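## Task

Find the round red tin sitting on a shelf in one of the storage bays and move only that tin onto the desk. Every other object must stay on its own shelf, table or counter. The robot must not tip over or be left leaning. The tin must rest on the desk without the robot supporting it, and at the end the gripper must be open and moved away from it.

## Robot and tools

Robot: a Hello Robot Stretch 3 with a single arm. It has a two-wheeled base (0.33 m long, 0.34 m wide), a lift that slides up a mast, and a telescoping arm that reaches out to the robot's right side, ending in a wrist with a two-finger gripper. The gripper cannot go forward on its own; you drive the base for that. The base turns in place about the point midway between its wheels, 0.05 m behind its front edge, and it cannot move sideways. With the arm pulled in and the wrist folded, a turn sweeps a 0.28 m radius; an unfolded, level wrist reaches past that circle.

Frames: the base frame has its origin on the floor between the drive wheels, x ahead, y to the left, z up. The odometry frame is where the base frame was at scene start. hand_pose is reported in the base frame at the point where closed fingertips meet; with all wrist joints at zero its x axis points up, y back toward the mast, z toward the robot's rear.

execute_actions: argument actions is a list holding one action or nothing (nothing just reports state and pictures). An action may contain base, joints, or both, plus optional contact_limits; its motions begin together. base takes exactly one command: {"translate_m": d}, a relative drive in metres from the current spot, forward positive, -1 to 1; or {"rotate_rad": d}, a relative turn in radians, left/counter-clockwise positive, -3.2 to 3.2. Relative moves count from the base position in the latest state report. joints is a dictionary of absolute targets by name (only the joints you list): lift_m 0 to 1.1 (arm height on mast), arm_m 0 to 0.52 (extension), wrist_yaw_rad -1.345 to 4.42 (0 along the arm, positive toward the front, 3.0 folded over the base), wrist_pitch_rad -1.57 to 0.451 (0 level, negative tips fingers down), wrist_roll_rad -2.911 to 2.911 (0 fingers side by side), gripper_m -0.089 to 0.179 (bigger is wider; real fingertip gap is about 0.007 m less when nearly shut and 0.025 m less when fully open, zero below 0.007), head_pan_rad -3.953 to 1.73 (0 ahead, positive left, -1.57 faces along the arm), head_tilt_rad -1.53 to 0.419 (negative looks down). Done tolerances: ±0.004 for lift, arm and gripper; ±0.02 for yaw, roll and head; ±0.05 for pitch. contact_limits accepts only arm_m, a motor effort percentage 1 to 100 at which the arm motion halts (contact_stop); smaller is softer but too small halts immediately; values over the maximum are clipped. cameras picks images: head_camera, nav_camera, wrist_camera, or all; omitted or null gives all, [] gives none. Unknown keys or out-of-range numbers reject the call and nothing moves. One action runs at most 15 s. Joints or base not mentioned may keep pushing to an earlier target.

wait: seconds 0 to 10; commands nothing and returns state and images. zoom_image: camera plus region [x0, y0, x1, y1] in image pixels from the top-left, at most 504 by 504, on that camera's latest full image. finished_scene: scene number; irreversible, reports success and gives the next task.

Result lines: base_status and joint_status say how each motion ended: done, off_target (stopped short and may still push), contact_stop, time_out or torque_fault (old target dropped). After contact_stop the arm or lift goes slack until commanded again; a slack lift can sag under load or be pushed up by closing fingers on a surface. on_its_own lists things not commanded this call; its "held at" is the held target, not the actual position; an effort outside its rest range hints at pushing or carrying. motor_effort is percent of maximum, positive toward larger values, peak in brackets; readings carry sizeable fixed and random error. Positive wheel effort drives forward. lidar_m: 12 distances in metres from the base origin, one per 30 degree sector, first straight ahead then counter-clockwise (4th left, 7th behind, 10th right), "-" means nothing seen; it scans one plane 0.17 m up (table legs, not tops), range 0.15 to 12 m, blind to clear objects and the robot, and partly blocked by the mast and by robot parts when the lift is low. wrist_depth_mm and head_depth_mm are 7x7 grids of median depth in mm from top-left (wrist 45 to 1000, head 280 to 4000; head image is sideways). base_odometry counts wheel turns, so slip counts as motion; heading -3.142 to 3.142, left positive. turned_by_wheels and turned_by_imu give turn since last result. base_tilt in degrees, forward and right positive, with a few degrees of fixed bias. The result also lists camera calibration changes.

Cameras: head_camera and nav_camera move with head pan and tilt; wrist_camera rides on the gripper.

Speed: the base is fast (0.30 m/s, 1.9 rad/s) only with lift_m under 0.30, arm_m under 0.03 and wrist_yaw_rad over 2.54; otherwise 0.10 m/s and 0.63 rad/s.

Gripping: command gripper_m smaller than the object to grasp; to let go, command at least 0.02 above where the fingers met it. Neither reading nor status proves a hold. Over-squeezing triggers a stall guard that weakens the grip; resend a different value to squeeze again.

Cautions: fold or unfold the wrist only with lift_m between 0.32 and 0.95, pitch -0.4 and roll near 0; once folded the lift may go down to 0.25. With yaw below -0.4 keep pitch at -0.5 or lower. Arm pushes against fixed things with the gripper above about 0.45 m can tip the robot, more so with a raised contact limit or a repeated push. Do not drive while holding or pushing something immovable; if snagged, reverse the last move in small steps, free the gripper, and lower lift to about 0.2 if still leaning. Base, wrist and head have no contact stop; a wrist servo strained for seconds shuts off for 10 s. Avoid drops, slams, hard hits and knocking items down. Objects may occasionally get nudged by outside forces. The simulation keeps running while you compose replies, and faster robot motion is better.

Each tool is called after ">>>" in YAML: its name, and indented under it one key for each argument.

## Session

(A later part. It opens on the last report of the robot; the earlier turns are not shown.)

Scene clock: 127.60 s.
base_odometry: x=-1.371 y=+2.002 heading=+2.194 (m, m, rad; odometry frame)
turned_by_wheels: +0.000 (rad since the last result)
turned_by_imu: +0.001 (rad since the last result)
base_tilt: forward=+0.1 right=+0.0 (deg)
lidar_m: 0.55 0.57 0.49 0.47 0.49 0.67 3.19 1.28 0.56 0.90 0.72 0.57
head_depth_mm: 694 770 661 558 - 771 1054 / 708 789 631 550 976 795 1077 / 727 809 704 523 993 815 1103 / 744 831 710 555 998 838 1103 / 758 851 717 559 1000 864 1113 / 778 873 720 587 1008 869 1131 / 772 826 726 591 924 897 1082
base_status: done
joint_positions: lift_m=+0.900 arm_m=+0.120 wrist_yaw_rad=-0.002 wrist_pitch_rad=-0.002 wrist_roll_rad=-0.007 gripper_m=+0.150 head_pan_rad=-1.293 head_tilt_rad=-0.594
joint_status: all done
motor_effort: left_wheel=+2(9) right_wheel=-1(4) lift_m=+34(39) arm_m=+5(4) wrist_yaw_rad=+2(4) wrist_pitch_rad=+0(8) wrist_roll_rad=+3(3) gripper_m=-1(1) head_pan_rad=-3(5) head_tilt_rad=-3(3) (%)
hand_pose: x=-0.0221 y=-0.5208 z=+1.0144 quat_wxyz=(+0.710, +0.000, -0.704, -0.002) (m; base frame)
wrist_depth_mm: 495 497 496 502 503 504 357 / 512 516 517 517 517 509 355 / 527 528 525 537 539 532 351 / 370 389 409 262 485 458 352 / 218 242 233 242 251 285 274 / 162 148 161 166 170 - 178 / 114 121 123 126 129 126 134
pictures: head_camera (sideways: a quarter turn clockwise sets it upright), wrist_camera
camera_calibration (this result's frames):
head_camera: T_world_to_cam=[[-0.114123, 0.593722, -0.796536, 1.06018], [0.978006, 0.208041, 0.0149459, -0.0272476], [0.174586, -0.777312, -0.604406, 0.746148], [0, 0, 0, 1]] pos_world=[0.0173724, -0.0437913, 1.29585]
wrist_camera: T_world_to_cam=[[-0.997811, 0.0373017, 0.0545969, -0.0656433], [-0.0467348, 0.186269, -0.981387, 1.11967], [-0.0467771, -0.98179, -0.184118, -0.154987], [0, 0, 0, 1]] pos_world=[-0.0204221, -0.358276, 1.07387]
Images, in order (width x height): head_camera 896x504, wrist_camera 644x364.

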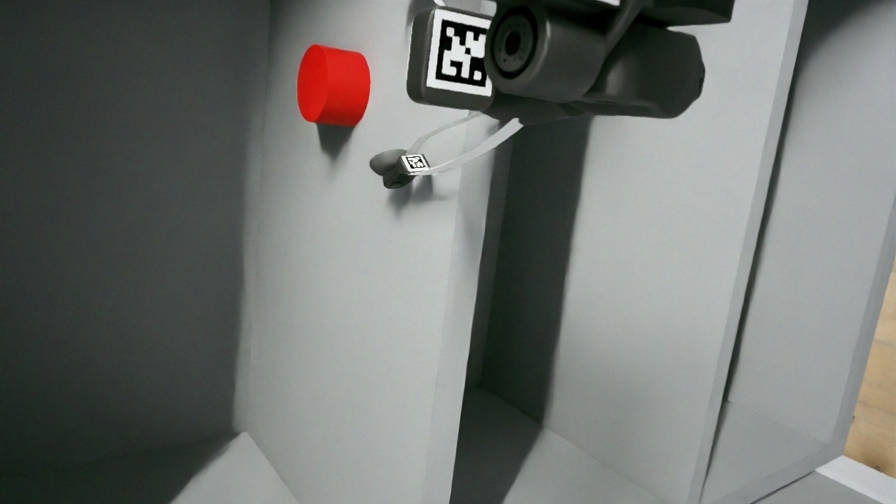

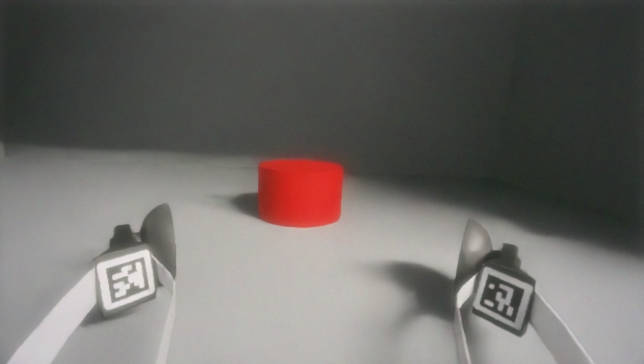

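>>> execute_actions:
  actions:
    - {"joints":{"arm_m":0.24},"base":{"translate_m":0.015}}
  cameras: ["wrist_camera","head_camera"]

Scene clock: 135.00 s.
base_odometry: x=-1.380 y=+2.015 heading=+2.194 (m, m, rad; odometry frame)
turned_by_wheels: +0.000 (rad since the last result)
turned_by_imu: +0.032 (rad since the last result)
base_tilt: forward=-1.2 right=-2.1 (deg)
lidar_m: 0.54 0.56 0.48 0.47 0.49 0.68 3.20 0.62 0.57 0.90 0.67 0.55
head_depth_mm: 729 803 820 - 994 833 1069 / 746 824 825 569 1013 838 1099 / 765 844 788 575 1038 842 1126 / 783 874 792 605 1044 873 1133 / 808 898 803 611 1050 900 1135 / 829 913 813 648 1026 934 1156 / 765 794 773 796 899 950 1062
base_status: done
joint_positions: lift_m=+0.900 arm_m=+0.238 wrist_yaw_rad=-0.005 wrist_pitch_rad=-0.087 wrist_roll_rad=+0.000 gripper_m=+0.150 head_pan_rad=-1.293 head_tilt_rad=-0.594
joint_status: all done
on_its_own: arm_m is at rest, and its effort (+20) is outside its rest range (-14 to +14); wrist_pitch_rad is at rest, and its effort (+35) is outside its rest range (-20 to +32)
motor_effort: left_wheel=-5(8) right_wheel=-1(6) lift_m=+39(40) arm_m=+20(20) wrist_yaw_rad=+7(9) wrist_pitch_rad=+35(36) wrist_roll_rad=+1(4) gripper_m=+0(1) head_pan_rad=-3(3) head_tilt_rad=-3(3) (%)
hand_pose: x=-0.0226 y=-0.6365 z=+0.9924 quat_wxyz=(+0.707, +0.029, -0.706, -0.033) (m; base frame)
wrist_depth_mm: 418 422 418 408 413 415 382 / 439 431 435 435 431 426 381 / 459 458 455 446 440 445 375 / 370 373 376 207 400 406 359 / 226 249 234 172 238 264 246 / 174 159 169 170 171 - 175 / 127 130 131 132 133 129 135
pictures: head_camera (sideways: a quarter turn clockwise sets it upright), wrist_camera
camera_calibration (this result's frames):
head_camera: T_world_to_cam=[[-0.11399, 0.593759, -0.796528, 1.06016], [0.978054, 0.207816, 0.0149449, -0.0272466], [0.174405, -0.777343, -0.604417, 0.746164], [0, 0, 0, 1]] pos_world=[0.0173623, -0.0437938, 1.29585]
wrist_camera: T_world_to_cam=[[-0.998088, 0.0354441, 0.0506368, -0.0579701], [-0.0392408, 0.269596, -0.962174, 1.15374], [-0.0477549, -0.962321, -0.26769, -0.17737], [0, 0, 0, 1]] pos_world=[-0.0210559, -0.479676, 1.06555]
Images, in order (width x height): head_camera 896x504, wrist_camera 644x364.

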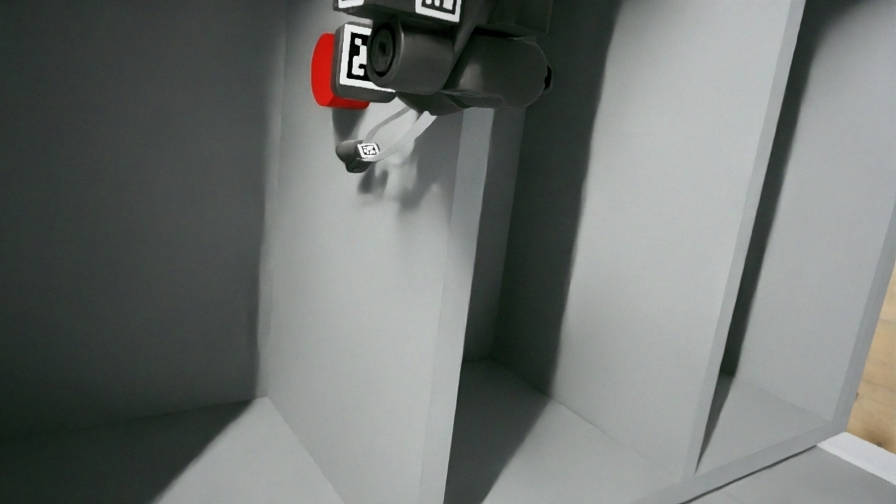

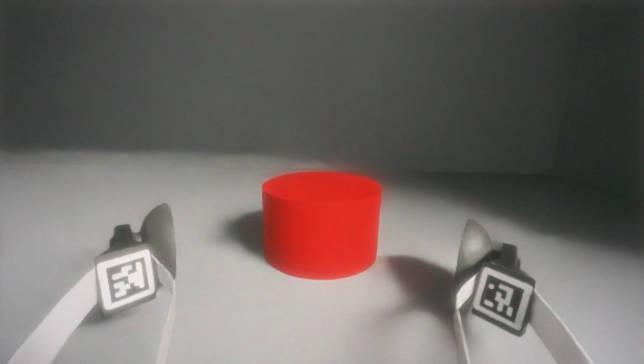

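>>> execute_actions:
  actions:
    - {"joints":{"arm_m":0.2,"lift_m":0.95,"wrist_pitch_rad":-0.22}}
  cameras: []

>>> execute_actions:
  actions:
    - {"joints":{"arm_m":0.29},"contact_limits":{"arm_m":15}}
  cameras: ["wrist_camera"]

Scene clock: 144.40 s.
base_odometry: x=-1.380 y=+2.015 heading=+2.194 (m, m, rad; odometry frame)
turned_by_wheels: +0.000 (rad since the last result)
turned_by_imu: -0.031 (rad since the last result)
base_tilt: forward=+0.0 right=+0.0 (deg)
lidar_m: 0.54 0.56 0.49 0.47 0.49 0.67 3.21 0.63 0.57 0.90 0.69 0.56
head_depth_mm: 694 768 783 - 955 810 1055 / 708 788 721 507 990 810 1075 / 724 808 707 529 990 818 1106 / 741 828 708 555 997 837 1103 / 759 850 712 557 1002 864 1109 / 775 869 717 585 1002 888 1133 / 760 802 724 590 914 893 1077
base_status: not commanded
joint_positions: lift_m=+0.950 arm_m=+0.200 wrist_yaw_rad=+0.000 wrist_pitch_rad=-0.208 wrist_roll_rad=-0.014 gripper_m=+0.150 head_pan_rad=-1.294 head_tilt_rad=-0.595
joint_status: all done
motor_effort: left_wheel=+2(8) right_wheel=-1(17) lift_m=+42(51) arm_m=-4(17) wrist_yaw_rad=+0(6) wrist_pitch_rad=-5(35) wrist_roll_rad=+6(12) gripper_m=+0(1) head_pan_rad=-4(4) head_tilt_rad=-2(3) (%)
hand_pose: x=-0.0215 y=-0.5910 z=+1.0121 quat_wxyz=(+0.708, +0.074, -0.698, -0.073) (m; base frame)
wrist_depth_mm: 405 404 400 403 402 409 382 / 431 428 433 427 427 423 372 / 403 420 443 451 452 453 373 / 263 273 277 180 304 322 327 / 195 207 203 183 218 233 233 / 161 152 161 165 168 - 177 / 126 130 132 135 136 135 144
pictures: none
No camera images: the call's "cameras" was empty. Leave "cameras" out to get every camera's image.

Scene clock: 146.30 s.
base_odometry: x=-1.380 y=+2.015 heading=+2.194 (m, m, rad; odometry frame)
turned_by_wheels: +0.000 (rad since the last result)
turned_by_imu: +0.000 (rad since the last result)
base_tilt: forward=+0.0 right=-0.1 (deg)
lidar_m: 0.54 0.56 0.49 0.47 0.49 0.67 3.21 0.63 0.56 0.89 0.69 0.56
head_depth_mm: 693 770 - 486 986 811 1058 / 708 788 741 506 984 811 1079 / 726 806 704 529 991 815 1101 / 742 825 710 554 993 841 1106 / 758 852 713 558 1003 865 1108 / 777 871 718 587 1000 889 1138 / 763 803 723 590 911 894 1070
base_status: not commanded
joint_positions: lift_m=+0.950 arm_m=+0.289 wrist_yaw_rad=-0.001 wrist_pitch_rad=-0.209 wrist_roll_rad=-0.014 gripper_m=+0.150 head_pan_rad=-1.294 head_tilt_rad=-0.595
joint_status: all done
motor_effort: left_wheel=+2(2) right_wheel=-1(1) lift_m=+42(42) arm_m=+6(3) wrist_yaw_rad=+1(0) wrist_pitch_rad=-5(5) wrist_roll_rad=+6(6) gripper_m=+0(0) head_pan_rad=-4(4) head_tilt_rad=-2(2) (%)
contact_limits: arm_m 15 (drawing in: default 24, maximum 39; extending or still: default 33, maximum 54)
hand_pose: x=-0.0216 y=-0.6801 z=+1.0120 quat_wxyz=(+0.708, +0.074, -0.698, -0.074) (m; base frame)
wrist_depth_mm: 321 325 321 322 323 322 322 / 345 344 344 344 343 340 340 / 361 360 365 367 368 362 354 / 262 273 282 295 308 323 330 / 195 210 141 127 207 235 232 / 160 152 106 99 155 - 177 / 124 130 105 90 129 137 143
pictures: wrist_camera
camera_calibration (this result's frames):
wrist_camera: T_world_to_cam=[[-0.997482, 0.0222417, 0.067343, -0.0822698], [-0.0536661, 0.384063, -0.921746, 1.22101], [-0.0463651, -0.923039, -0.381902, -0.0717774], [0, 0, 0, 1]] pos_world=[-0.0198636, -0.533368, 1.10359]
Images, in order (width x height): wrist_camera 644x364.

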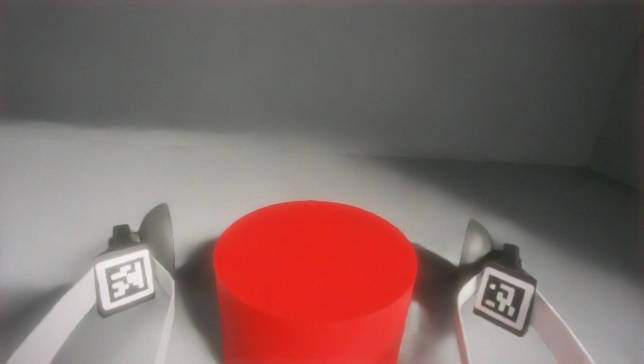

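>>> execute_actions:
  actions:
    - {"joints":{"lift_m":0.935}}
  cameras: []

>>> execute_actions:
  actions:
    - {"joints":{"gripper_m":0.04}}
  cameras: []

>>> execute_actions:
  actions:
    - {"joints":{"lift_m":0.965}}
  cameras: ["wrist_camera","head_camera"]

Scene clock: 156.17 s.
base_odometry: x=-1.380 y=+2.015 heading=+2.194 (m, m, rad; odometry frame)
turned_by_wheels: +0.000 (rad since the last result)
turned_by_imu: +0.001 (rad since the last result)
base_tilt: forward=+0.1 right=+0.0 (deg)
lidar_m: 0.54 0.56 0.49 0.47 0.49 0.67 3.21 0.63 0.56 0.90 0.70 0.56
head_depth_mm: 694 770 - 485 988 810 1055 / 707 787 741 509 991 815 1073 / 725 810 707 529 991 817 1108 / 742 827 709 554 999 839 1105 / 758 850 713 560 999 863 1114 / 777 874 718 587 1005 893 1138 / 762 802 725 591 915 895 1071
base_status: not commanded
joint_positions: lift_m=+0.940 arm_m=+0.289 wrist_yaw_rad=-0.001 wrist_pitch_rad=-0.171 wrist_roll_rad=-0.014 gripper_m=+0.150 head_pan_rad=-1.294 head_tilt_rad=-0.595
joint_status: lift_m contact_stop (moved -0.010 of -0.015)
on_its_own: lift_m is slack since a contact_stop, until your next command for it (your +0.935 is given up)
motor_effort: left_wheel=+1(2) right_wheel=-1(1) lift_m=+37(37) arm_m=+6(6) wrist_yaw_rad=+2(1) wrist_pitch_rad=-20(24) wrist_roll_rad=+6(6) gripper_m=-2(1) head_pan_rad=-3(3) head_tilt_rad=-2(2) (%)
hand_pose: x=-0.0216 y=-0.6828 z=+1.0108 quat_wxyz=(+0.710, +0.061, -0.699, -0.061) (m; base frame)
wrist_depth_mm: 325 325 326 325 325 324 325 / 345 340 343 343 345 341 342 / 362 360 361 362 370 362 355 / 271 284 295 307 325 340 335 / 197 213 131 125 208 242 237 / 160 151 101 95 109 - 177 / 121 127 100 87 126 134 142
pictures: none
No camera images: the call's "cameras" was empty. Leave "cameras" out to get every camera's image.

not run: a stop came earlier in this reply.

not run: a stop came earlier in this reply.

Tips on the surface.

>>> execute_actions:
  actions:
    - {"joints":{"gripper_m":0.04,"lift_m":0.947,"wrist_pitch_rad":-0.22}}
  cameras: []

>>> execute_actions:
  actions:
    - {"joints":{"lift_m":0.975}}
  cameras: ["wrist_camera","head_camera"]

Scene clock: 163.37 s.
base_odometry: x=-1.380 y=+2.015 heading=+2.194 (m, m, rad; odometry frame)
turned_by_wheels: +0.000 (rad since the last result)
turned_by_imu: +0.001 (rad since the last result)
base_tilt: forward=+0.0 right=-0.1 (deg)
lidar_m: 0.54 0.56 0.49 0.47 0.49 0.66 3.20 0.63 0.56 0.89 0.69 0.56
head_depth_mm: 692 767 - 485 986 813 1050 / 709 786 741 507 987 812 1082 / 724 809 703 529 992 816 1105 / 740 828 711 553 993 840 1107 / 757 854 712 559 999 863 1108 / 776 870 718 587 1000 893 1131 / 763 802 724 589 918 892 1069
base_status: not commanded
joint_positions: lift_m=+0.947 arm_m=+0.290 wrist_yaw_rad=-0.007 wrist_pitch_rad=-0.192 wrist_roll_rad=-0.014 gripper_m=+0.041 head_pan_rad=-1.294 head_tilt_rad=-0.595
joint_status: all done
motor_effort: left_wheel=-1(1) right_wheel=+3(3) lift_m=+40(42) arm_m=+4(4) wrist_yaw_rad=+7(9) wrist_pitch_rad=-12(12) wrist_roll_rad=+6(6) gripper_m=-24(100) head_pan_rad=-5(3) head_tilt_rad=-2(2) (%)
hand_pose: x=-0.0231 y=-0.6816 z=+1.0133 quat_wxyz=(+0.709, +0.066, -0.699, -0.070) (m; base frame)
wrist_depth_mm: 321 321 322 323 324 327 323 / 345 341 342 345 341 344 341 / 353 363 368 362 362 367 358 / 273 282 293 306 317 333 331 / 199 203 133 129 149 228 237 / 156 160 115 105 113 177 179 / 129 132 128 113 133 142 144
pictures: none
No camera images: the call's "cameras" was empty. Leave "cameras" out to get every camera's image.

Scene clock: 164.40 s.
base_odometry: x=-1.380 y=+2.015 heading=+2.194 (m, m, rad; odometry frame)
turned_by_wheels: +0.000 (rad since the last result)
turned_by_imu: +0.000 (rad since the last result)
base_tilt: forward=+0.0 right=+0.0 (deg)
lidar_m: 0.54 0.56 0.49 0.47 0.49 0.67 3.19 0.63 0.56 0.90 0.69 0.56
head_depth_mm: 693 757 - 495 985 811 1052 / 708 785 664 526 991 814 1078 / 723 806 705 529 992 816 1105 / 742 825 708 553 997 839 1109 / 760 851 712 559 998 865 1114 / 777 874 717 586 1004 891 1132 / 763 804 723 589 915 897 1068
base_status: not commanded
joint_positions: lift_m=+0.975 arm_m=+0.290 wrist_yaw_rad=-0.002 wrist_pitch_rad=-0.243 wrist_roll_rad=-0.008 gripper_m=+0.044 head_pan_rad=-1.294 head_tilt_rad=-0.595
joint_status: all done
motor_effort: left_wheel=+0(2) right_wheel=+0(3) lift_m=+47(50) arm_m=+3(4) wrist_yaw_rad=+3(9) wrist_pitch_rad=+9(12) wrist_roll_rad=+4(6) gripper_m=-22(25) head_pan_rad=-3(4) head_tilt_rad=-2(2) (%)
hand_pose: x=-0.0220 y=-0.6776 z=+1.0285 quat_wxyz=(+0.705, +0.086, -0.699, -0.086) (m; base frame)
wrist_depth_mm: 322 320 320 322 322 323 322 / 342 344 342 343 345 346 335 / 364 369 366 368 370 365 354 / 292 298 310 319 328 339 336 / 219 224 127 131 186 249 254 / 178 183 115 106 115 196 198 / 147 150 142 112 152 160 162
pictures: head_camera (sideways: a quarter turn clockwise sets it upright), wrist_camera
camera_calibration (this result's frames):
head_camera: T_world_to_cam=[[-0.114041, 0.594487, -0.795977, 1.05945], [0.978109, 0.207559, 0.0148827, -0.0271659], [0.17406, -0.776855, -0.605144, 0.747111], [0, 0, 0, 1]] pos_world=[0.0173499, -0.0437913, 1.29581]
wrist_camera: T_world_to_cam=[[-0.997802, 0.0229564, 0.0621584, -0.0780055], [-0.0470224, 0.415613, -0.908325, 1.2429], [-0.0466858, -0.909252, -0.41362, -0.0212079], [0, 0, 0, 1]] pos_world=[-0.0203802, -0.534057, 1.12503]
Images, in order (width x height): head_camera 896x504, wrist_camera 644x364.

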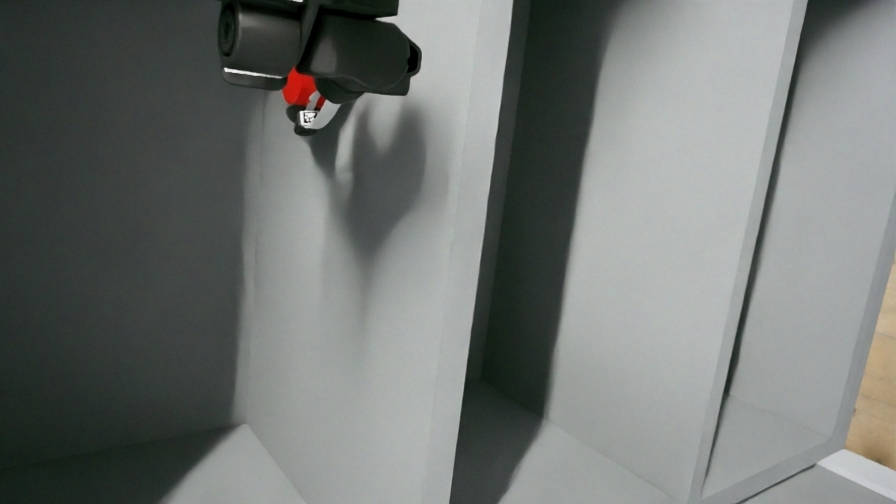

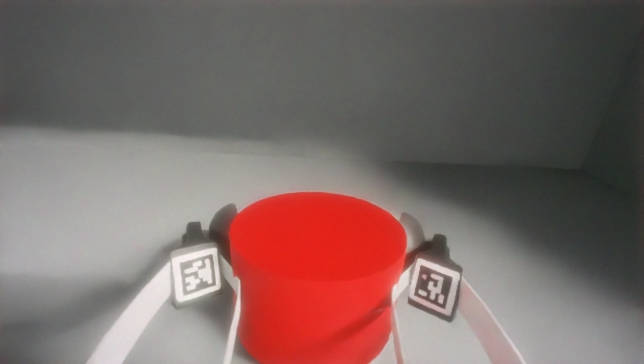

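>>> execute_actions:
  actions:
    - {"joints":{"arm_m":0.0}}
  cameras: []

>>> execute_actions:
  actions:
    - {"joints":{"wrist_yaw_rad":1.2,"head_pan_rad":-3.1,"head_tilt_rad":-0.4},"base":{"translate_m":-1.0}}
  cameras: []

>>> execute_actions:
  actions:
    - {"base":{"translate_m":-0.9}}

Scene clock: 174.90 s.
base_odometry: x=-1.380 y=+2.015 heading=+2.194 (m, m, rad; odometry frame)
turned_by_wheels: +0.000 (rad since the last result)
turned_by_imu: +0.001 (rad since the last result)
base_tilt: forward=+0.0 right=+0.0 (deg)
lidar_m: 0.54 0.56 0.49 0.47 0.49 0.67 3.20 0.63 0.56 0.90 0.69 0.56
head_depth_mm: 691 770 695 547 - - - / 708 786 700 528 989 793 1076 / 724 807 703 531 994 817 1105 / 742 829 708 555 995 839 1109 / 757 849 712 558 1003 864 1116 / 777 873 719 586 1001 889 1132 / 762 801 724 590 915 897 1066
base_status: not commanded
joint_positions: lift_m=+0.975 arm_m=+0.000 wrist_yaw_rad=-0.001 wrist_pitch_rad=-0.244 wrist_roll_rad=-0.007 gripper_m=+0.044 head_pan_rad=-1.294 head_tilt_rad=-0.595
joint_status: all done
motor_effort: left_wheel=+1(1) right_wheel=+0(0) lift_m=+47(47) arm_m=-4(4) wrist_yaw_rad=+1(2) wrist_pitch_rad=+10(10) wrist_roll_rad=+3(4) gripper_m=-20(23) head_pan_rad=-4(4) head_tilt_rad=-3(2) (%)
hand_pose: x=-0.0217 y=-0.3881 z=+1.0282 quat_wxyz=(+0.705, +0.086, -0.699, -0.086) (m; base frame)
wrist_depth_mm: 573 582 583 573 584 562 379 / 603 620 617 624 627 564 373 / 432 448 474 492 533 490 369 / 295 300 310 320 335 346 333 / 234 238 128 130 193 247 258 / 638 781 114 105 114 444 332 / 625 668 630 112 677 494 358
pictures: none
No camera images: the call's "cameras" was empty. Leave "cameras" out to get every camera's image.

Scene clock: 185.83 s.
base_odometry: x=-0.796 y=+1.203 heading=+2.194 (m, m, rad; odometry frame)
turned_by_wheels: +0.000 (rad since the last result)
turned_by_imu: -0.004 (rad since the last result)
base_tilt: forward=+0.0 right=+0.0 (deg)
lidar_m: 1.53 0.67 0.49 0.47 0.48 2.32 2.20 1.32 0.54 0.90 0.79 0.71
head_depth_mm: 1846 1997 2192 2340 - - - / 1857 2011 2189 2368 - - - / 1848 2003 2191 2350 - - - / 1842 1990 2162 2363 2091 1608 - / 1827 1976 2163 2359 2058 1630 - / 1835 1983 2162 2365 2102 1639 - / 1831 1976 2157 2373 2119 1651 -
base_status: done
joint_positions: lift_m=+0.975 arm_m=+0.000 wrist_yaw_rad=+1.198 wrist_pitch_rad=-0.244 wrist_roll_rad=-0.007 gripper_m=+0.044 head_pan_rad=-3.093 head_tilt_rad=-0.408
joint_status: all done
motor_effort: left_wheel=+3(5) right_wheel=-2(6) lift_m=+47(46) arm_m=-3(4) wrist_yaw_rad=+3(2) wrist_pitch_rad=+10(10) wrist_roll_rad=+3(3) gripper_m=-23(22) head_pan_rad=-4(52) head_tilt_rad=+5(24) (%)
hand_pose: x=+0.2047 y=-0.2338 z=+1.0282 quat_wxyz=(+0.630, +0.466, -0.529, +0.326) (m; base frame)
wrist_depth_mm: - - - - 526 582 590 / - - - 909 559 637 600 / - - - - 525 558 580 / - - - 643 619 345 357 / - - 128 130 420 330 258 / - - 114 106 114 826 243 / - - - 112 678 710 650
pictures: none
No camera images: the call's "cameras" was empty. Leave "cameras" out to get every camera's image.

Scene clock: 195.80 s.
base_odometry: x=-0.271 y=+0.472 heading=+2.194 (m, m, rad; odometry frame)
turned_by_wheels: +0.000 (rad since the last result)
turned_by_imu: -0.004 (rad since the last result)
base_tilt: forward=+0.0 right=+0.0 (deg)
lidar_m: 1.88 0.73 0.80 2.10 1.91 1.39 1.31 1.34 0.97 0.93 0.83 0.73
head_depth_mm: 1099 1186 1292 1392 - - - / 1097 1186 1292 1399 - - - / 1085 1174 1276 1398 - - - / 1076 1167 1251 1400 1546 1608 - / 1076 1168 1271 1401 1539 1634 - / 1081 1168 1270 1393 1549 1632 - / 1074 1164 1271 1394 1540 1637 -
base_status: done
joint_positions: lift_m=+0.975 arm_m=+0.000 wrist_yaw_rad=+1.198 wrist_pitch_rad=-0.244 wrist_roll_rad=-0.007 gripper_m=+0.044 head_pan_rad=-3.093 head_tilt_rad=-0.408
joint_status: not commanded
motor_effort: left_wheel=+4(6) right_wheel=-2(6) lift_m=+47(46) arm_m=-3(3) wrist_yaw_rad=+2(2) wrist_pitch_rad=+10(10) wrist_roll_rad=+3(3) gripper_m=-21(21) head_pan_rad=-4(4) head_tilt_rad=+5(4) (%)
hand_pose: x=+0.2047 y=-0.2338 z=+1.0282 quat_wxyz=(+0.630, +0.466, -0.529, +0.326) (m; base frame)
wrist_depth_mm: - - - - 546 632 615 / - - - - 588 667 638 / - - - - 642 739 642 / - - - 647 708 782 649 / - - 127 130 439 862 655 / - - 115 105 114 887 666 / - - - 112 983 874 683
pictures: head_camera (sideways: a quarter turn clockwise sets it upright), nav_camera (sideways: a quarter turn counterclockwise sets it upright), wrist_camera
camera_calibration (this result's frames):
head_camera: T_world_to_cam=[[0.447251, -0.0312953, -0.893861, 1.18366], [-0.0155087, -0.999509, 0.0272342, -0.0371903], [-0.894274, 0.00168209, -0.447517, 0.548543], [0, 0, 0, 1]] pos_world=[-0.0394228, -0.00105173, 1.30452]
nav_camera: T_world_to_cam=[[-0.432207, -0.0482754, 0.900481, -1.13116], [-0.0796148, 0.996709, 0.0152213, 0.0326231], [-0.898253, -0.0651128, -0.434629, 0.526205], [0, 0, 0, 1]] pos_world=[-0.013632, -0.0528601, 1.24679]
wrist_camera: T_world_to_cam=[[-0.383041, -0.921709, 0.0610831, -0.207561], [-0.405036, 0.108157, -0.907881, 1.0698], [0.830196, -0.372497, -0.414754, 0.339929], [0, 0, 0, 1]] pos_world=[0.0715946, -0.180395, 1.12491]
Images, in order (width x height): head_camera 896x504, nav_camera 672x504, wrist_camera 644x364.

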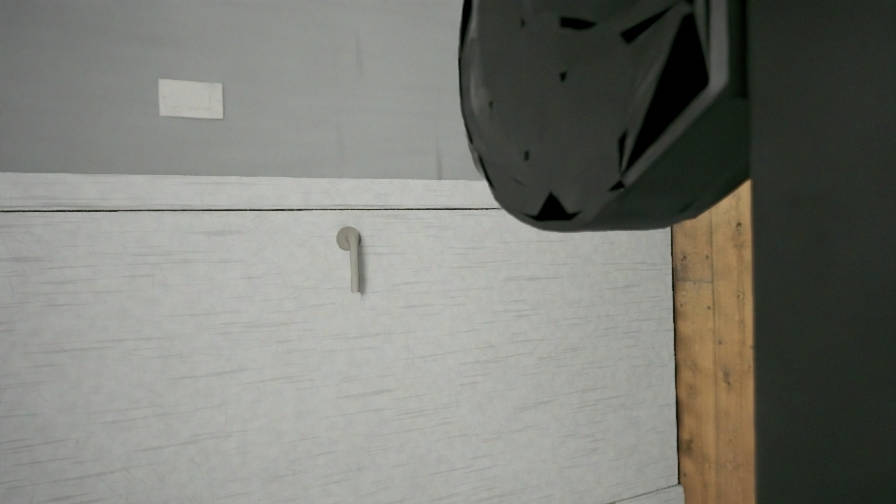

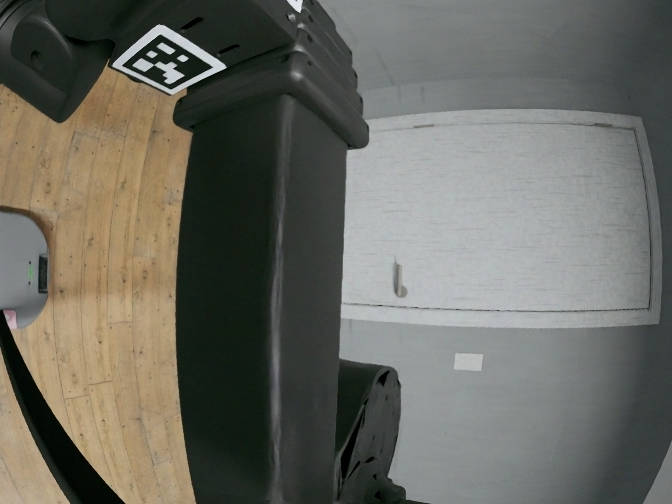

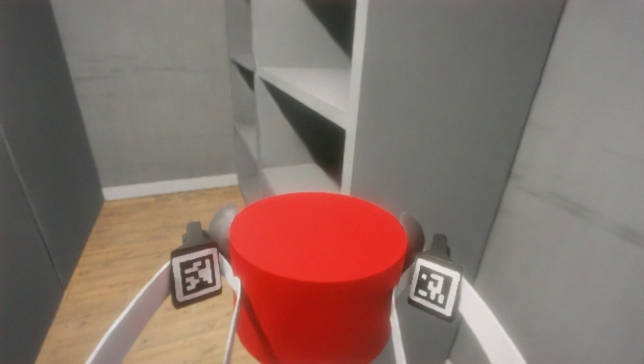

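>>> execute_actions:
  actions:
    - {"base":{"rotate_rad":1.6},"joints":{"head_pan_rad":0,"head_tilt_rad":-0.45}}
  cameras: ["head_camera","nav_camera"]

Scene clock: 208.67 s.
base_odometry: x=-0.271 y=+0.472 heading=-2.489 (m, m, rad; odometry frame)
turned_by_wheels: +1.600 (rad since the last result)
turned_by_imu: +1.574 (rad since the last result)
base_tilt: forward=+0.0 right=+0.0 (deg)
lidar_m: 2.31 1.86 1.37 1.30 1.31 0.96 0.93 0.80 0.74 1.70 0.73 0.82
head_depth_mm: 1532 1661 1802 2009 1945 1526 1256 / 3121 3343 2166 2260 1959 1538 1262 / 3152 3445 3740 2689 1981 1545 1273 / 3122 3414 3425 2760 1992 1559 1266 / 3118 3386 3652 2772 1995 1556 1275 / 3117 3405 3601 2768 1990 1565 1279 / 3089 3385 2569 2584 2020 1566 1279
base_status: done
joint_positions: lift_m=+0.975 arm_m=+0.000 wrist_yaw_rad=+1.199 wrist_pitch_rad=-0.244 wrist_roll_rad=-0.007 gripper_m=+0.044 head_pan_rad=-0.007 head_tilt_rad=-0.444
joint_status: all done
motor_effort: left_wheel=-4(9) right_wheel=+3(7) lift_m=+47(47) arm_m=-4(4) wrist_yaw_rad=+2(3) wrist_pitch_rad=+10(10) wrist_roll_rad=+3(3) gripper_m=-22(21) head_pan_rad=+5(51) head_tilt_rad=-2(8) (%)
hand_pose: x=+0.2048 y=-0.2337 z=+1.0282 quat_wxyz=(+0.630, +0.466, -0.528, +0.326) (m; base frame)
wrist_depth_mm: - - - - 603 462 517 / - - - - 610 500 566 / - - - - 631 532 634 / - - - 974 657 603 719 / - - 128 130 362 674 826 / - - 114 106 114 777 988 / - - - 112 726 886 -
pictures: head_camera (sideways: a quarter turn clockwise sets it upright), nav_camera (sideways: a quarter turn counterclockwise sets it upright)
camera_calibration (this result's frames):
head_camera: T_world_to_cam=[[-0.476687, 0.0564208, -0.877261, 1.16764], [0.0721769, 0.997081, 0.0249075, -0.0346948], [0.876105, -0.0514449, -0.479367, 0.579188], [0, 0, 0, 1]] pos_world=[0.0516751, -0.00148969, 1.30284]
nav_camera: T_world_to_cam=[[0.46635, 0.0238634, 0.884278, -1.1155], [0.0244208, -0.999602, 0.0140966, 0.0334534], [0.884263, 0.0150208, -0.466748, 0.557126], [0, 0, 0, 1]] pos_world=[0.0267519, 0.0516913, 1.24598]
Images, in order (width x height): head_camera 896x504, nav_camera 672x504.

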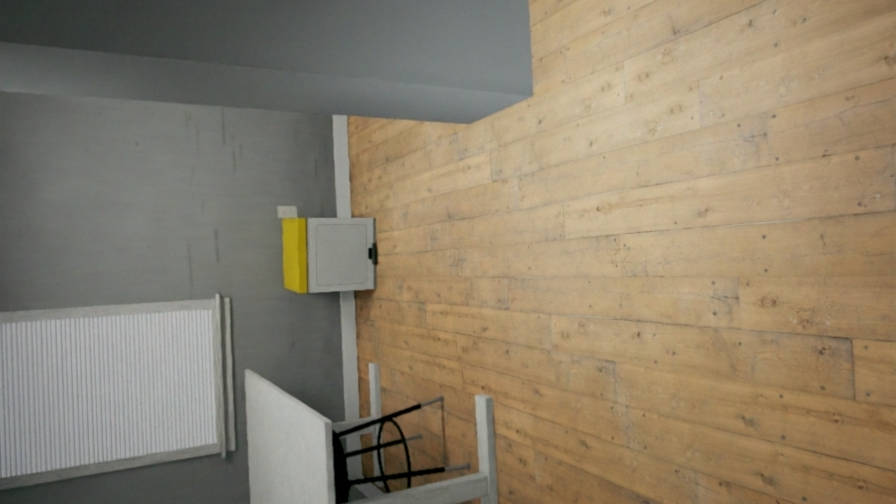

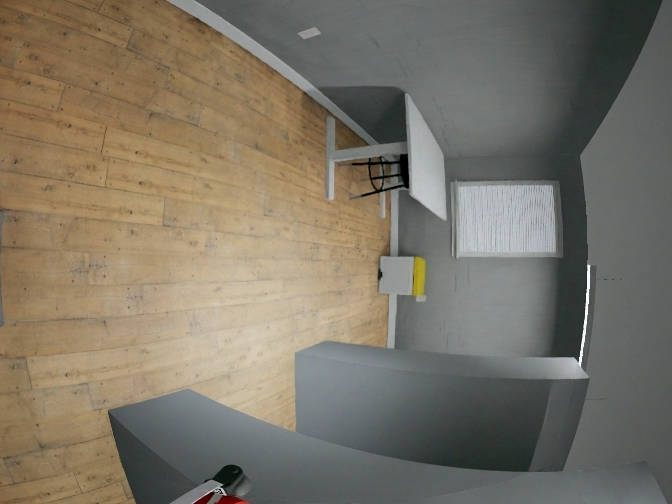

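>>> execute_actions:
  actions:
    - {"base":{"translate_m":1.0}}
  cameras: []

>>> execute_actions:
  actions:
    - {"base":{"translate_m":1.0}}
  cameras: []

>>> execute_actions:
  actions:
    - {"base":{"translate_m":0.3},"joints":{"head_pan_rad":1.3,"head_tilt_rad":-0.9}}
  cameras: ["head_camera","nav_camera"]

Scene clock: 228.77 s.
base_odometry: x=-1.066 y=-0.135 heading=-2.490 (m, m, rad; odometry frame)
turned_by_wheels: +0.000 (rad since the last result)
turned_by_imu: +0.008 (rad since the last result)
base_tilt: forward=+0.1 right=+0.0 (deg)
lidar_m: 2.41 1.48 1.36 1.32 1.37 1.88 1.93 1.58 0.61 0.59 1.15 1.01
head_depth_mm: 2343 2559 2815 2662 1882 1480 1261 / 2362 2564 2819 2687 1953 1531 1266 / 2336 2542 2769 2572 1960 1537 1269 / 2336 2527 2690 2558 1980 1546 1271 / 2306 2528 2765 2754 1989 1553 1281 / 2317 2541 2766 2831 1999 1564 1270 / 2303 2509 2126 2515 1942 1570 1289
base_status: done
joint_positions: lift_m=+0.975 arm_m=+0.000 wrist_yaw_rad=+1.199 wrist_pitch_rad=-0.244 wrist_roll_rad=-0.007 gripper_m=+0.044 head_pan_rad=-0.007 head_tilt_rad=-0.445
joint_status: not commanded
motor_effort: left_wheel=-5(7) right_wheel=+3(7) lift_m=+47(47) arm_m=-3(4) wrist_yaw_rad=+3(0) wrist_pitch_rad=+10(10) wrist_roll_rad=+3(3) gripper_m=-21(22) head_pan_rad=+4(4) head_tilt_rad=-3(2) (%)
hand_pose: x=+0.2048 y=-0.2337 z=+1.0282 quat_wxyz=(+0.630, +0.466, -0.528, +0.326) (m; base frame)
wrist_depth_mm: - - - - 803 897 - / - - - - 891 985 - / - - - - 940 - - / - - - - - - - / - - 127 130 - - - / - - 114 106 114 - - / - - - 112 - - -
pictures: none
No camera images: the call's "cameras" was empty. Leave "cameras" out to get every camera's image.

Scene clock: 239.73 s.
base_odometry: x=-1.861 y=-0.742 heading=-2.490 (m, m, rad; odometry frame)
turned_by_wheels: +0.000 (rad since the last result)
turned_by_imu: +0.008 (rad since the last result)
base_tilt: forward=+0.0 right=+0.0 (deg)
lidar_m: 1.42 0.89 0.85 0.89 1.35 1.89 2.53 1.25 0.62 0.61 0.63 1.90
head_depth_mm: 1508 1650 1812 2004 1934 1534 1258 / 1503 1654 1797 2003 1953 1528 1255 / 1505 1638 1791 1786 1698 1551 1268 / 1501 1639 1801 1799 1727 1556 1274 / 1497 1631 1778 1989 1986 1563 1274 / 1492 1627 1747 1981 2006 1570 1278 / 1494 1618 1759 1969 2031 1568 1288
base_status: done
joint_positions: lift_m=+0.975 arm_m=+0.000 wrist_yaw_rad=+1.199 wrist_pitch_rad=-0.244 wrist_roll_rad=-0.007 gripper_m=+0.044 head_pan_rad=-0.007 head_tilt_rad=-0.445
joint_status: not commanded
motor_effort: left_wheel=-4(7) right_wheel=+3(8) lift_m=+47(47) arm_m=-3(4) wrist_yaw_rad=+3(1) wrist_pitch_rad=+10(10) wrist_roll_rad=+3(3) gripper_m=-22(22) head_pan_rad=+4(3) head_tilt_rad=-2(2) (%)
hand_pose: x=+0.2048 y=-0.2337 z=+1.0282 quat_wxyz=(+0.630, +0.466, -0.528, +0.326) (m; base frame)
wrist_depth_mm: - - - - - - - / - - - - - - - / - - - - - - - / - - - - - - 374 / - - 128 130 - - 376 / - - 114 106 114 - 387 / - - - 112 - - 391
pictures: none
No camera images: the call's "cameras" was empty. Leave "cameras" out to get every camera's image.

Scene clock: 243.70 s.
base_odometry: x=-2.099 y=-0.924 heading=-2.490 (m, m, rad; odometry frame)
turned_by_wheels: +0.000 (rad since the last result)
turned_by_imu: +0.002 (rad since the last result)
base_tilt: forward=+0.1 right=+0.0 (deg)
lidar_m: 1.12 1.43 0.70 0.82 1.35 1.88 2.83 1.52 0.63 0.61 2.13 1.13
head_depth_mm: 1240 999 822 1568 1368 1206 1079 / 1208 1002 821 1546 1361 1209 1082 / 1194 1003 824 1478 1350 1205 1084 / 1158 1005 825 1486 1373 1204 1098 / 1142 1006 822 748 1374 1210 1119 / 1111 1007 828 729 1368 1212 - / 1075 1010 826 717 1382 1254 1062
base_status: done
joint_positions: lift_m=+0.975 arm_m=+0.000 wrist_yaw_rad=+1.199 wrist_pitch_rad=-0.244 wrist_roll_rad=-0.007 gripper_m=+0.044 head_pan_rad=+1.293 head_tilt_rad=-0.889
joint_status: all done
motor_effort: left_wheel=-5(6) right_wheel=+3(7) lift_m=+47(47) arm_m=-4(4) wrist_yaw_rad=+2(2) wrist_pitch_rad=+10(10) wrist_roll_rad=+3(3) gripper_m=-23(21) head_pan_rad=+3(50) head_tilt_rad=-6(33) (%)
hand_pose: x=+0.2048 y=-0.2337 z=+1.0282 quat_wxyz=(+0.630, +0.466, -0.528, +0.326) (m; base frame)
wrist_depth_mm: - - - - - - - / - - - - - - - / - - - - - - - / - - - - - - - / - - 127 130 - - - / - - 114 106 114 - - / - - - 112 - - -
pictures: head_camera (sideways: a quarter turn clockwise sets it upright), nav_camera (sideways: a quarter turn counterclockwise sets it upright)
camera_calibration (this result's frames):
head_camera: T_world_to_cam=[[-0.27258, -0.762221, -0.587128, 0.788248], [-0.94024, 0.340468, -0.00548647, 0.0110562], [0.20408, 0.550545, -0.809476, 1.01267], [0, 0, 0, 1]] pos_world=[0.0185898, 0.0395324, 1.2826]
nav_camera: T_world_to_cam=[[0.193574, 0.777654, 0.59815, -0.740896], [0.970534, -0.240963, -0.000810562, 0.0470934], [0.143502, 0.580682, -0.801383, 0.996931], [0, 0, 0, 1]] pos_world=[-0.0453486, 0.00860809, 1.24213]
Images, in order (width x height): head_camera 896x504, nav_camera 672x504.

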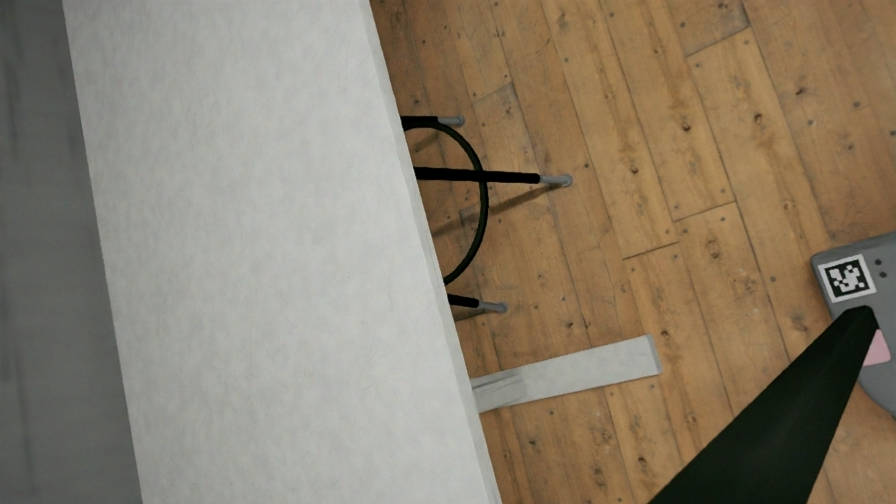

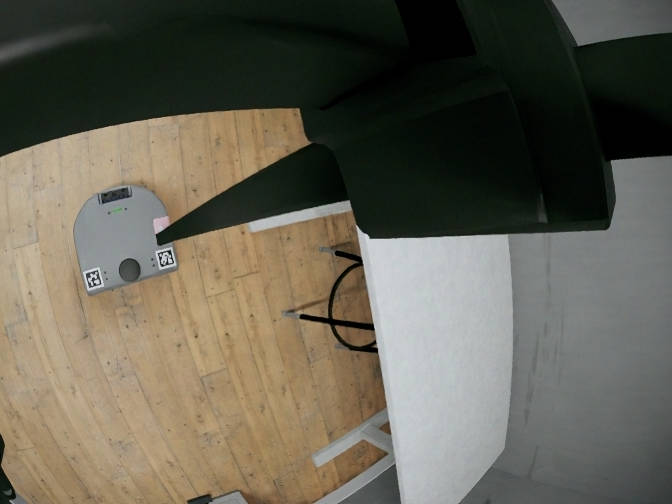

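>>> execute_actions:
  actions:
    - {"base":{"rotate_rad":3.19},"joints":{"head_pan_rad":-1.57,"head_tilt_rad":-0.8}}
  cameras: []

>>> execute_actions:
  actions:
    - {"joints":{"wrist_yaw_rad":0,"arm_m":0.25,"lift_m":0.82},"base":{"translate_m":-0.15}}

Scene clock: 259.47 s.
base_odometry: x=-2.099 y=-0.924 heading=+0.700 (m, m, rad; odometry frame)
turned_by_wheels: +3.190 (rad since the last result)
turned_by_imu: +3.138 (rad since the last result)
base_tilt: forward=+0.1 right=+0.0 (deg)
lidar_m: 1.89 1.52 0.62 0.61 2.04 1.12 1.12 1.42 0.70 0.82 1.37 1.97
head_depth_mm: 1089 1172 - - 1368 1241 1098 / 1089 1175 944 - - 1224 1094 / 1091 1177 936 - - 1220 1108 / 1097 1190 923 753 - 1227 1101 / 1101 1195 918 754 - 1226 1100 / 1103 1284 1481 - - 1237 1100 / 1105 1284 1514 - - 1258 1103
base_status: done
joint_positions: lift_m=+0.975 arm_m=+0.000 wrist_yaw_rad=+1.199 wrist_pitch_rad=-0.244 wrist_roll_rad=-0.007 gripper_m=+0.044 head_pan_rad=-1.563 head_tilt_rad=-0.804
joint_status: all done
motor_effort: left_wheel=-4(11) right_wheel=+3(7) lift_m=+47(47) arm_m=-4(4) wrist_yaw_rad=+1(3) wrist_pitch_rad=+10(10) wrist_roll_rad=+3(3) gripper_m=-22(21) head_pan_rad=-4(51) head_tilt_rad=+2(11) (%)
hand_pose: x=+0.2048 y=-0.2337 z=+1.0282 quat_wxyz=(+0.630, +0.466, -0.528, +0.326) (m; base frame)
wrist_depth_mm: - - - - - - 988 / - - - - - - 967 / - - - - - - - / - - - - - - - / - - 128 130 - - - / - - 114 106 115 - - / - - - 112 - - -
pictures: none
No camera images: the call's "cameras" was empty. Leave "cameras" out to get every camera's image.

Scene clock: 262.53 s.
base_odometry: x=-2.214 y=-1.020 heading=+0.700 (m, m, rad; odometry frame)
turned_by_wheels: +0.000 (rad since the last result)
turned_by_imu: +0.000 (rad since the last result)
base_tilt: forward=+0.0 right=+0.0 (deg)
lidar_m: 1.92 0.83 0.65 1.51 1.85 0.98 0.97 1.30 0.63 0.82 1.35 1.94
head_depth_mm: 1074 1171 910 789 - - 1078 / 1085 1176 994 730 1371 1243 1102 / 1083 1176 - 713 1408 1250 1104 / 1090 1181 1002 731 1441 1246 1104 / 1087 1183 923 751 1401 1237 1095 / 1091 1191 925 755 1433 1251 1105 / 1096 1277 1404 759 1441 1249 1097
base_status: done
joint_positions: lift_m=+0.820 arm_m=+0.250 wrist_yaw_rad=+0.001 wrist_pitch_rad=-0.245 wrist_roll_rad=-0.007 gripper_m=+0.044 head_pan_rad=-1.563 head_tilt_rad=-0.804
joint_status: all done
motor_effort: left_wheel=-4(11) right_wheel=+3(5) lift_m=+37(39) arm_m=+4(7) wrist_yaw_rad=+0(5) wrist_pitch_rad=+10(10) wrist_roll_rad=+3(3) gripper_m=-23(22) head_pan_rad=-3(5) head_tilt_rad=+2(2) (%)
hand_pose: x=-0.0213 y=-0.6374 z=+0.8733 quat_wxyz=(+0.704, +0.087, -0.699, -0.086) (m; base frame)
wrist_depth_mm: 763 744 739 709 709 703 667 / 819 796 788 765 752 723 713 / 888 827 817 825 794 781 769 / 950 906 579 607 625 630 657 / - 414 128 130 279 460 472 / 329 339 114 106 114 362 367 / 276 280 266 112 284 301 303
pictures: head_camera (sideways: a quarter turn clockwise sets it upright), nav_camera (sideways: a quarter turn counterclockwise sets it upright), wrist_camera
camera_calibration (this result's frames):
head_camera: T_world_to_cam=[[0.0472434, 0.755345, -0.653622, 0.872933], [0.998073, -0.0620473, 0.000436409, -0.00847816], [-0.0402258, -0.652383, -0.756821, 0.9457], [0, 0, 0, 1]] pos_world=[0.00526302, -0.042934, 1.2863]
nav_camera: T_world_to_cam=[[0.0329037, -0.746987, 0.664024, -0.825746], [-0.99911, -0.0421216, 0.00212368, 0.0552882], [0.0263834, -0.663503, -0.747708, 0.927852], [0, 0, 0, 1]] pos_world=[0.0579292, 0.00114004, 1.24196]
wrist_camera: T_world_to_cam=[[-0.997935, 0.0201949, 0.0609664, -0.069289], [-0.0470073, 0.417147, -0.907622, 1.08565], [-0.0437613, -0.908615, -0.415337, -0.0468096], [0, 0, 0, 1]] pos_world=[-0.0201609, -0.494009, 0.970143]
Images, in order (width x height): head_camera 896x504, nav_camera 672x504, wrist_camera 644x364.

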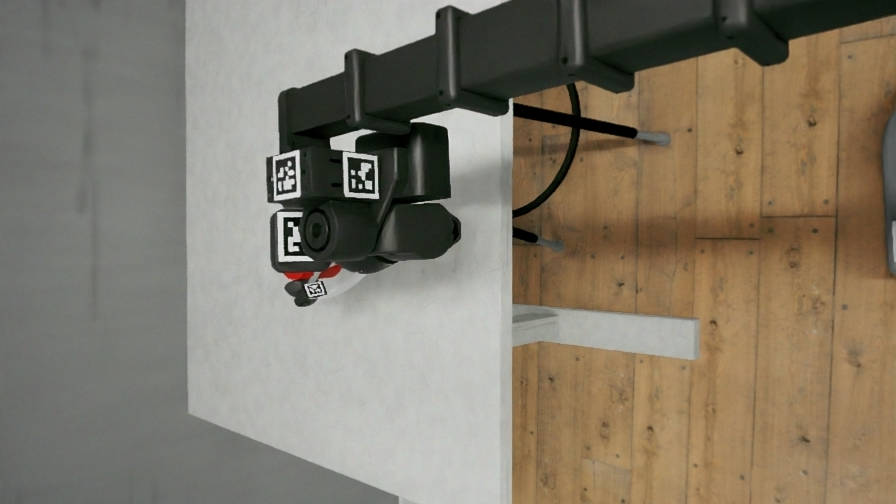

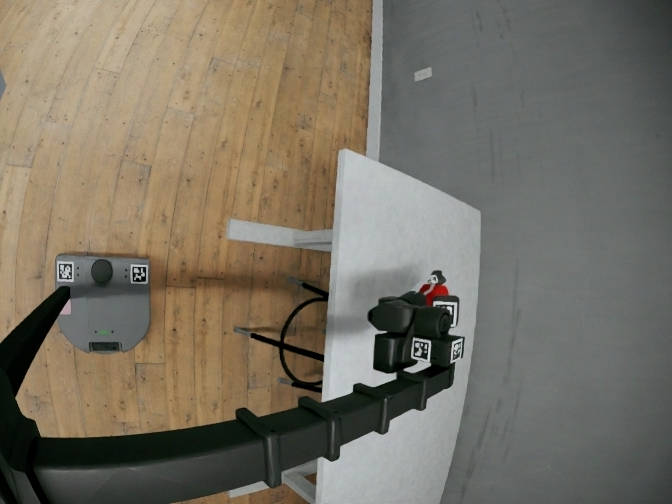

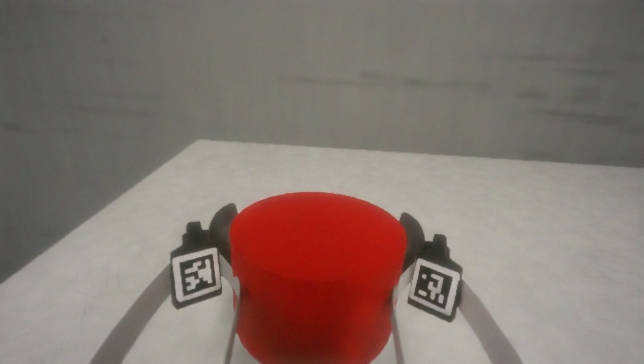

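>>> execute_actions:
  actions:
    - {"joints":{"arm_m":0.3,"lift_m":0.755}}
  cameras: []

>>> execute_actions:
  actions:
    - {"joints":{"lift_m":0.71}}
  cameras: ["wrist_camera"]

Scene clock: 272.27 s.
base_odometry: x=-2.214 y=-1.020 heading=+0.700 (m, m, rad; odometry frame)
turned_by_wheels: +0.000 (rad since the last result)
turned_by_imu: +0.001 (rad since the last result)
base_tilt: forward=+0.1 right=+0.0 (deg)
lidar_m: 1.93 0.83 0.65 1.51 1.85 0.98 0.97 1.29 0.63 0.82 1.36 1.95
head_depth_mm: 1072 1168 915 747 1450 - - / 1083 1168 947 - 1357 1228 1097 / 1083 1176 981 713 1407 1237 1107 / 1084 1184 987 733 1433 1247 1098 / 1091 1183 925 754 1403 1238 1102 / 1094 1191 922 755 1440 1258 1100 / 1098 1277 1392 756 1446 1247 1107
base_status: not commanded
joint_positions: lift_m=+0.755 arm_m=+0.300 wrist_yaw_rad=+0.001 wrist_pitch_rad=-0.245 wrist_roll_rad=-0.007 gripper_m=+0.044 head_pan_rad=-1.563 head_tilt_rad=-0.804
joint_status: all done
motor_effort: left_wheel=-3(4) right_wheel=+3(3) lift_m=+38(38) arm_m=+4(2) wrist_yaw_rad=+0(2) wrist_pitch_rad=+10(10) wrist_roll_rad=+3(3) gripper_m=-22(21) head_pan_rad=-3(5) head_tilt_rad=+2(2) (%)
hand_pose: x=-0.0213 y=-0.6874 z=+0.8083 quat_wxyz=(+0.704, +0.087, -0.699, -0.086) (m; base frame)
wrist_depth_mm: 706 696 690 672 651 630 622 / 760 728 754 717 705 694 672 / 811 795 658 671 732 714 715 / 856 420 420 444 443 472 493 / 305 312 127 130 228 341 353 / 244 250 114 106 114 269 272 / 203 204 196 112 209 219 224
pictures: none
No camera images: the call's "cameras" was empty. Leave "cameras" out to get every camera's image.

Scene clock: 273.50 s.
base_odometry: x=-2.214 y=-1.020 heading=+0.700 (m, m, rad; odometry frame)
turned_by_wheels: +0.000 (rad since the last result)
turned_by_imu: +0.000 (rad since the last result)
base_tilt: forward=+0.0 right=+0.0 (deg)
lidar_m: 1.93 0.83 0.65 1.51 1.84 0.98 0.97 1.30 0.63 0.82 1.36 1.96
head_depth_mm: 1080 1173 914 748 1404 1266 - / 1086 1171 915 769 - 1218 1095 / 1088 1176 949 - 1406 1240 1110 / 1089 1187 949 715 1434 1251 1098 / 1094 1181 923 754 1406 1245 1104 / 1095 1185 925 754 1445 1251 1104 / 1098 1272 1395 757 1441 1251 1101
base_status: not commanded
joint_positions: lift_m=+0.710 arm_m=+0.300 wrist_yaw_rad=+0.001 wrist_pitch_rad=-0.245 wrist_roll_rad=-0.007 gripper_m=+0.044 head_pan_rad=-1.563 head_tilt_rad=-0.804
joint_status: all done
motor_effort: left_wheel=-3(4) right_wheel=+3(3) lift_m=+37(36) arm_m=+4(4) wrist_yaw_rad=-1(1) wrist_pitch_rad=+10(10) wrist_roll_rad=+3(3) gripper_m=-22(23) head_pan_rad=-5(5) head_tilt_rad=+2(2) (%)
hand_pose: x=-0.0213 y=-0.6874 z=+0.7633 quat_wxyz=(+0.704, +0.087, -0.699, -0.086) (m; base frame)
wrist_depth_mm: 702 706 673 672 646 642 616 / 751 760 734 717 691 671 661 / 820 471 490 510 544 578 614 / 304 309 323 330 346 353 372 / 228 234 128 130 190 256 267 / 184 190 114 105 114 203 206 / 154 155 148 112 158 167 168
pictures: wrist_camera
camera_calibration (this result's frames):
wrist_camera: T_world_to_cam=[[-0.997936, 0.0201923, 0.0609672, -0.061575], [-0.0470075, 0.41718, -0.907607, 1.00668], [-0.043761, -0.908599, -0.41537, -0.137893], [0, 0, 0, 1]] pos_world=[-0.0201609, -0.544013, 0.860145]
Images, in order (width x height): wrist_camera 644x364.

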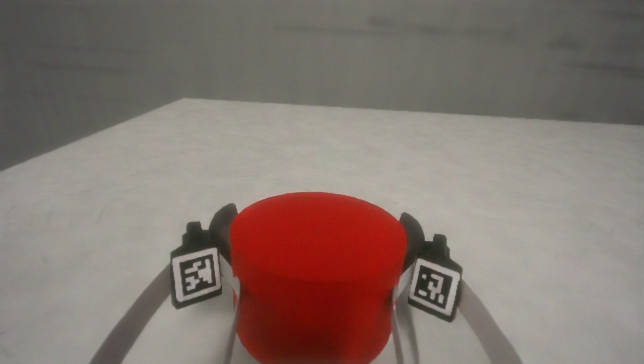

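>>> execute_actions:
  actions:
    - {"joints":{"lift_m":0.67}}
  cameras: ["wrist_camera"]

>>> execute_actions:
  actions:
    - {"joints":{"gripper_m":0.15}}
  cameras: ["wrist_camera"]

Scene clock: 278.40 s.
base_odometry: x=-2.214 y=-1.020 heading=+0.700 (m, m, rad; odometry frame)
turned_by_wheels: +0.000 (rad since the last result)
turned_by_imu: +0.001 (rad since the last result)
base_tilt: forward=+0.0 right=+0.0 (deg)
lidar_m: 1.93 0.83 0.65 1.51 1.85 0.98 0.97 1.30 0.63 0.82 1.36 1.95
head_depth_mm: 1080 1171 914 746 1401 1249 - / 1088 1173 914 770 - 1220 1098 / 1084 1178 923 - 1405 1247 1111 / 1089 1185 951 733 1441 1247 1102 / 1092 1189 925 752 1406 1239 1098 / 1095 1193 925 755 1451 1244 1101 / 1098 1275 1399 759 1448 1254 1101
base_status: not commanded
joint_positions: lift_m=+0.673 arm_m=+0.300 wrist_yaw_rad=-0.002 wrist_pitch_rad=-0.181 wrist_roll_rad=-0.007 gripper_m=+0.044 head_pan_rad=-1.563 head_tilt_rad=-0.803
joint_status: lift_m contact_stop (moved -0.037 of -0.040)
on_its_own: lift_m is slack since a contact_stop, until your next command for it
motor_effort: left_wheel=-4(4) right_wheel=+3(3) lift_m=+39(39) arm_m=+4(4) wrist_yaw_rad=+2(3) wrist_pitch_rad=-16(19) wrist_roll_rad=+3(3) gripper_m=-21(22) head_pan_rad=-4(4) head_tilt_rad=+2(2) (%)
hand_pose: x=-0.0220 y=-0.6923 z=+0.7422 quat_wxyz=(+0.707, +0.064, -0.701, -0.065) (m; base frame)
wrist_depth_mm: 722 700 686 665 649 649 626 / 761 743 715 711 705 687 683 / 798 478 504 537 573 621 703 / 277 286 296 310 317 335 350 / 202 204 127 128 148 229 234 / 157 162 115 105 115 174 177 / 130 131 127 112 133 141 142
pictures: wrist_camera
camera_calibration (this result's frames):
wrist_camera: T_world_to_cam=[[-0.997842, 0.0267942, 0.0599378, -0.0555532], [-0.0463631, 0.358818, -0.932255, 0.967442], [-0.0464858, -0.933023, -0.356802, -0.211624], [0, 0, 0, 1]] pos_world=[-0.0204172, -0.543098, 0.829725]
Images, in order (width x height): wrist_camera 644x364.

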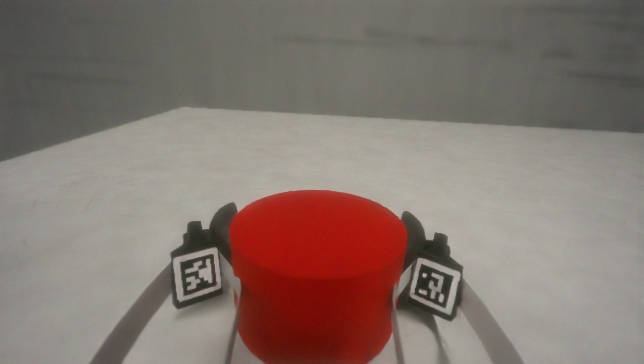

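not run: a stop came earlier in this reply.


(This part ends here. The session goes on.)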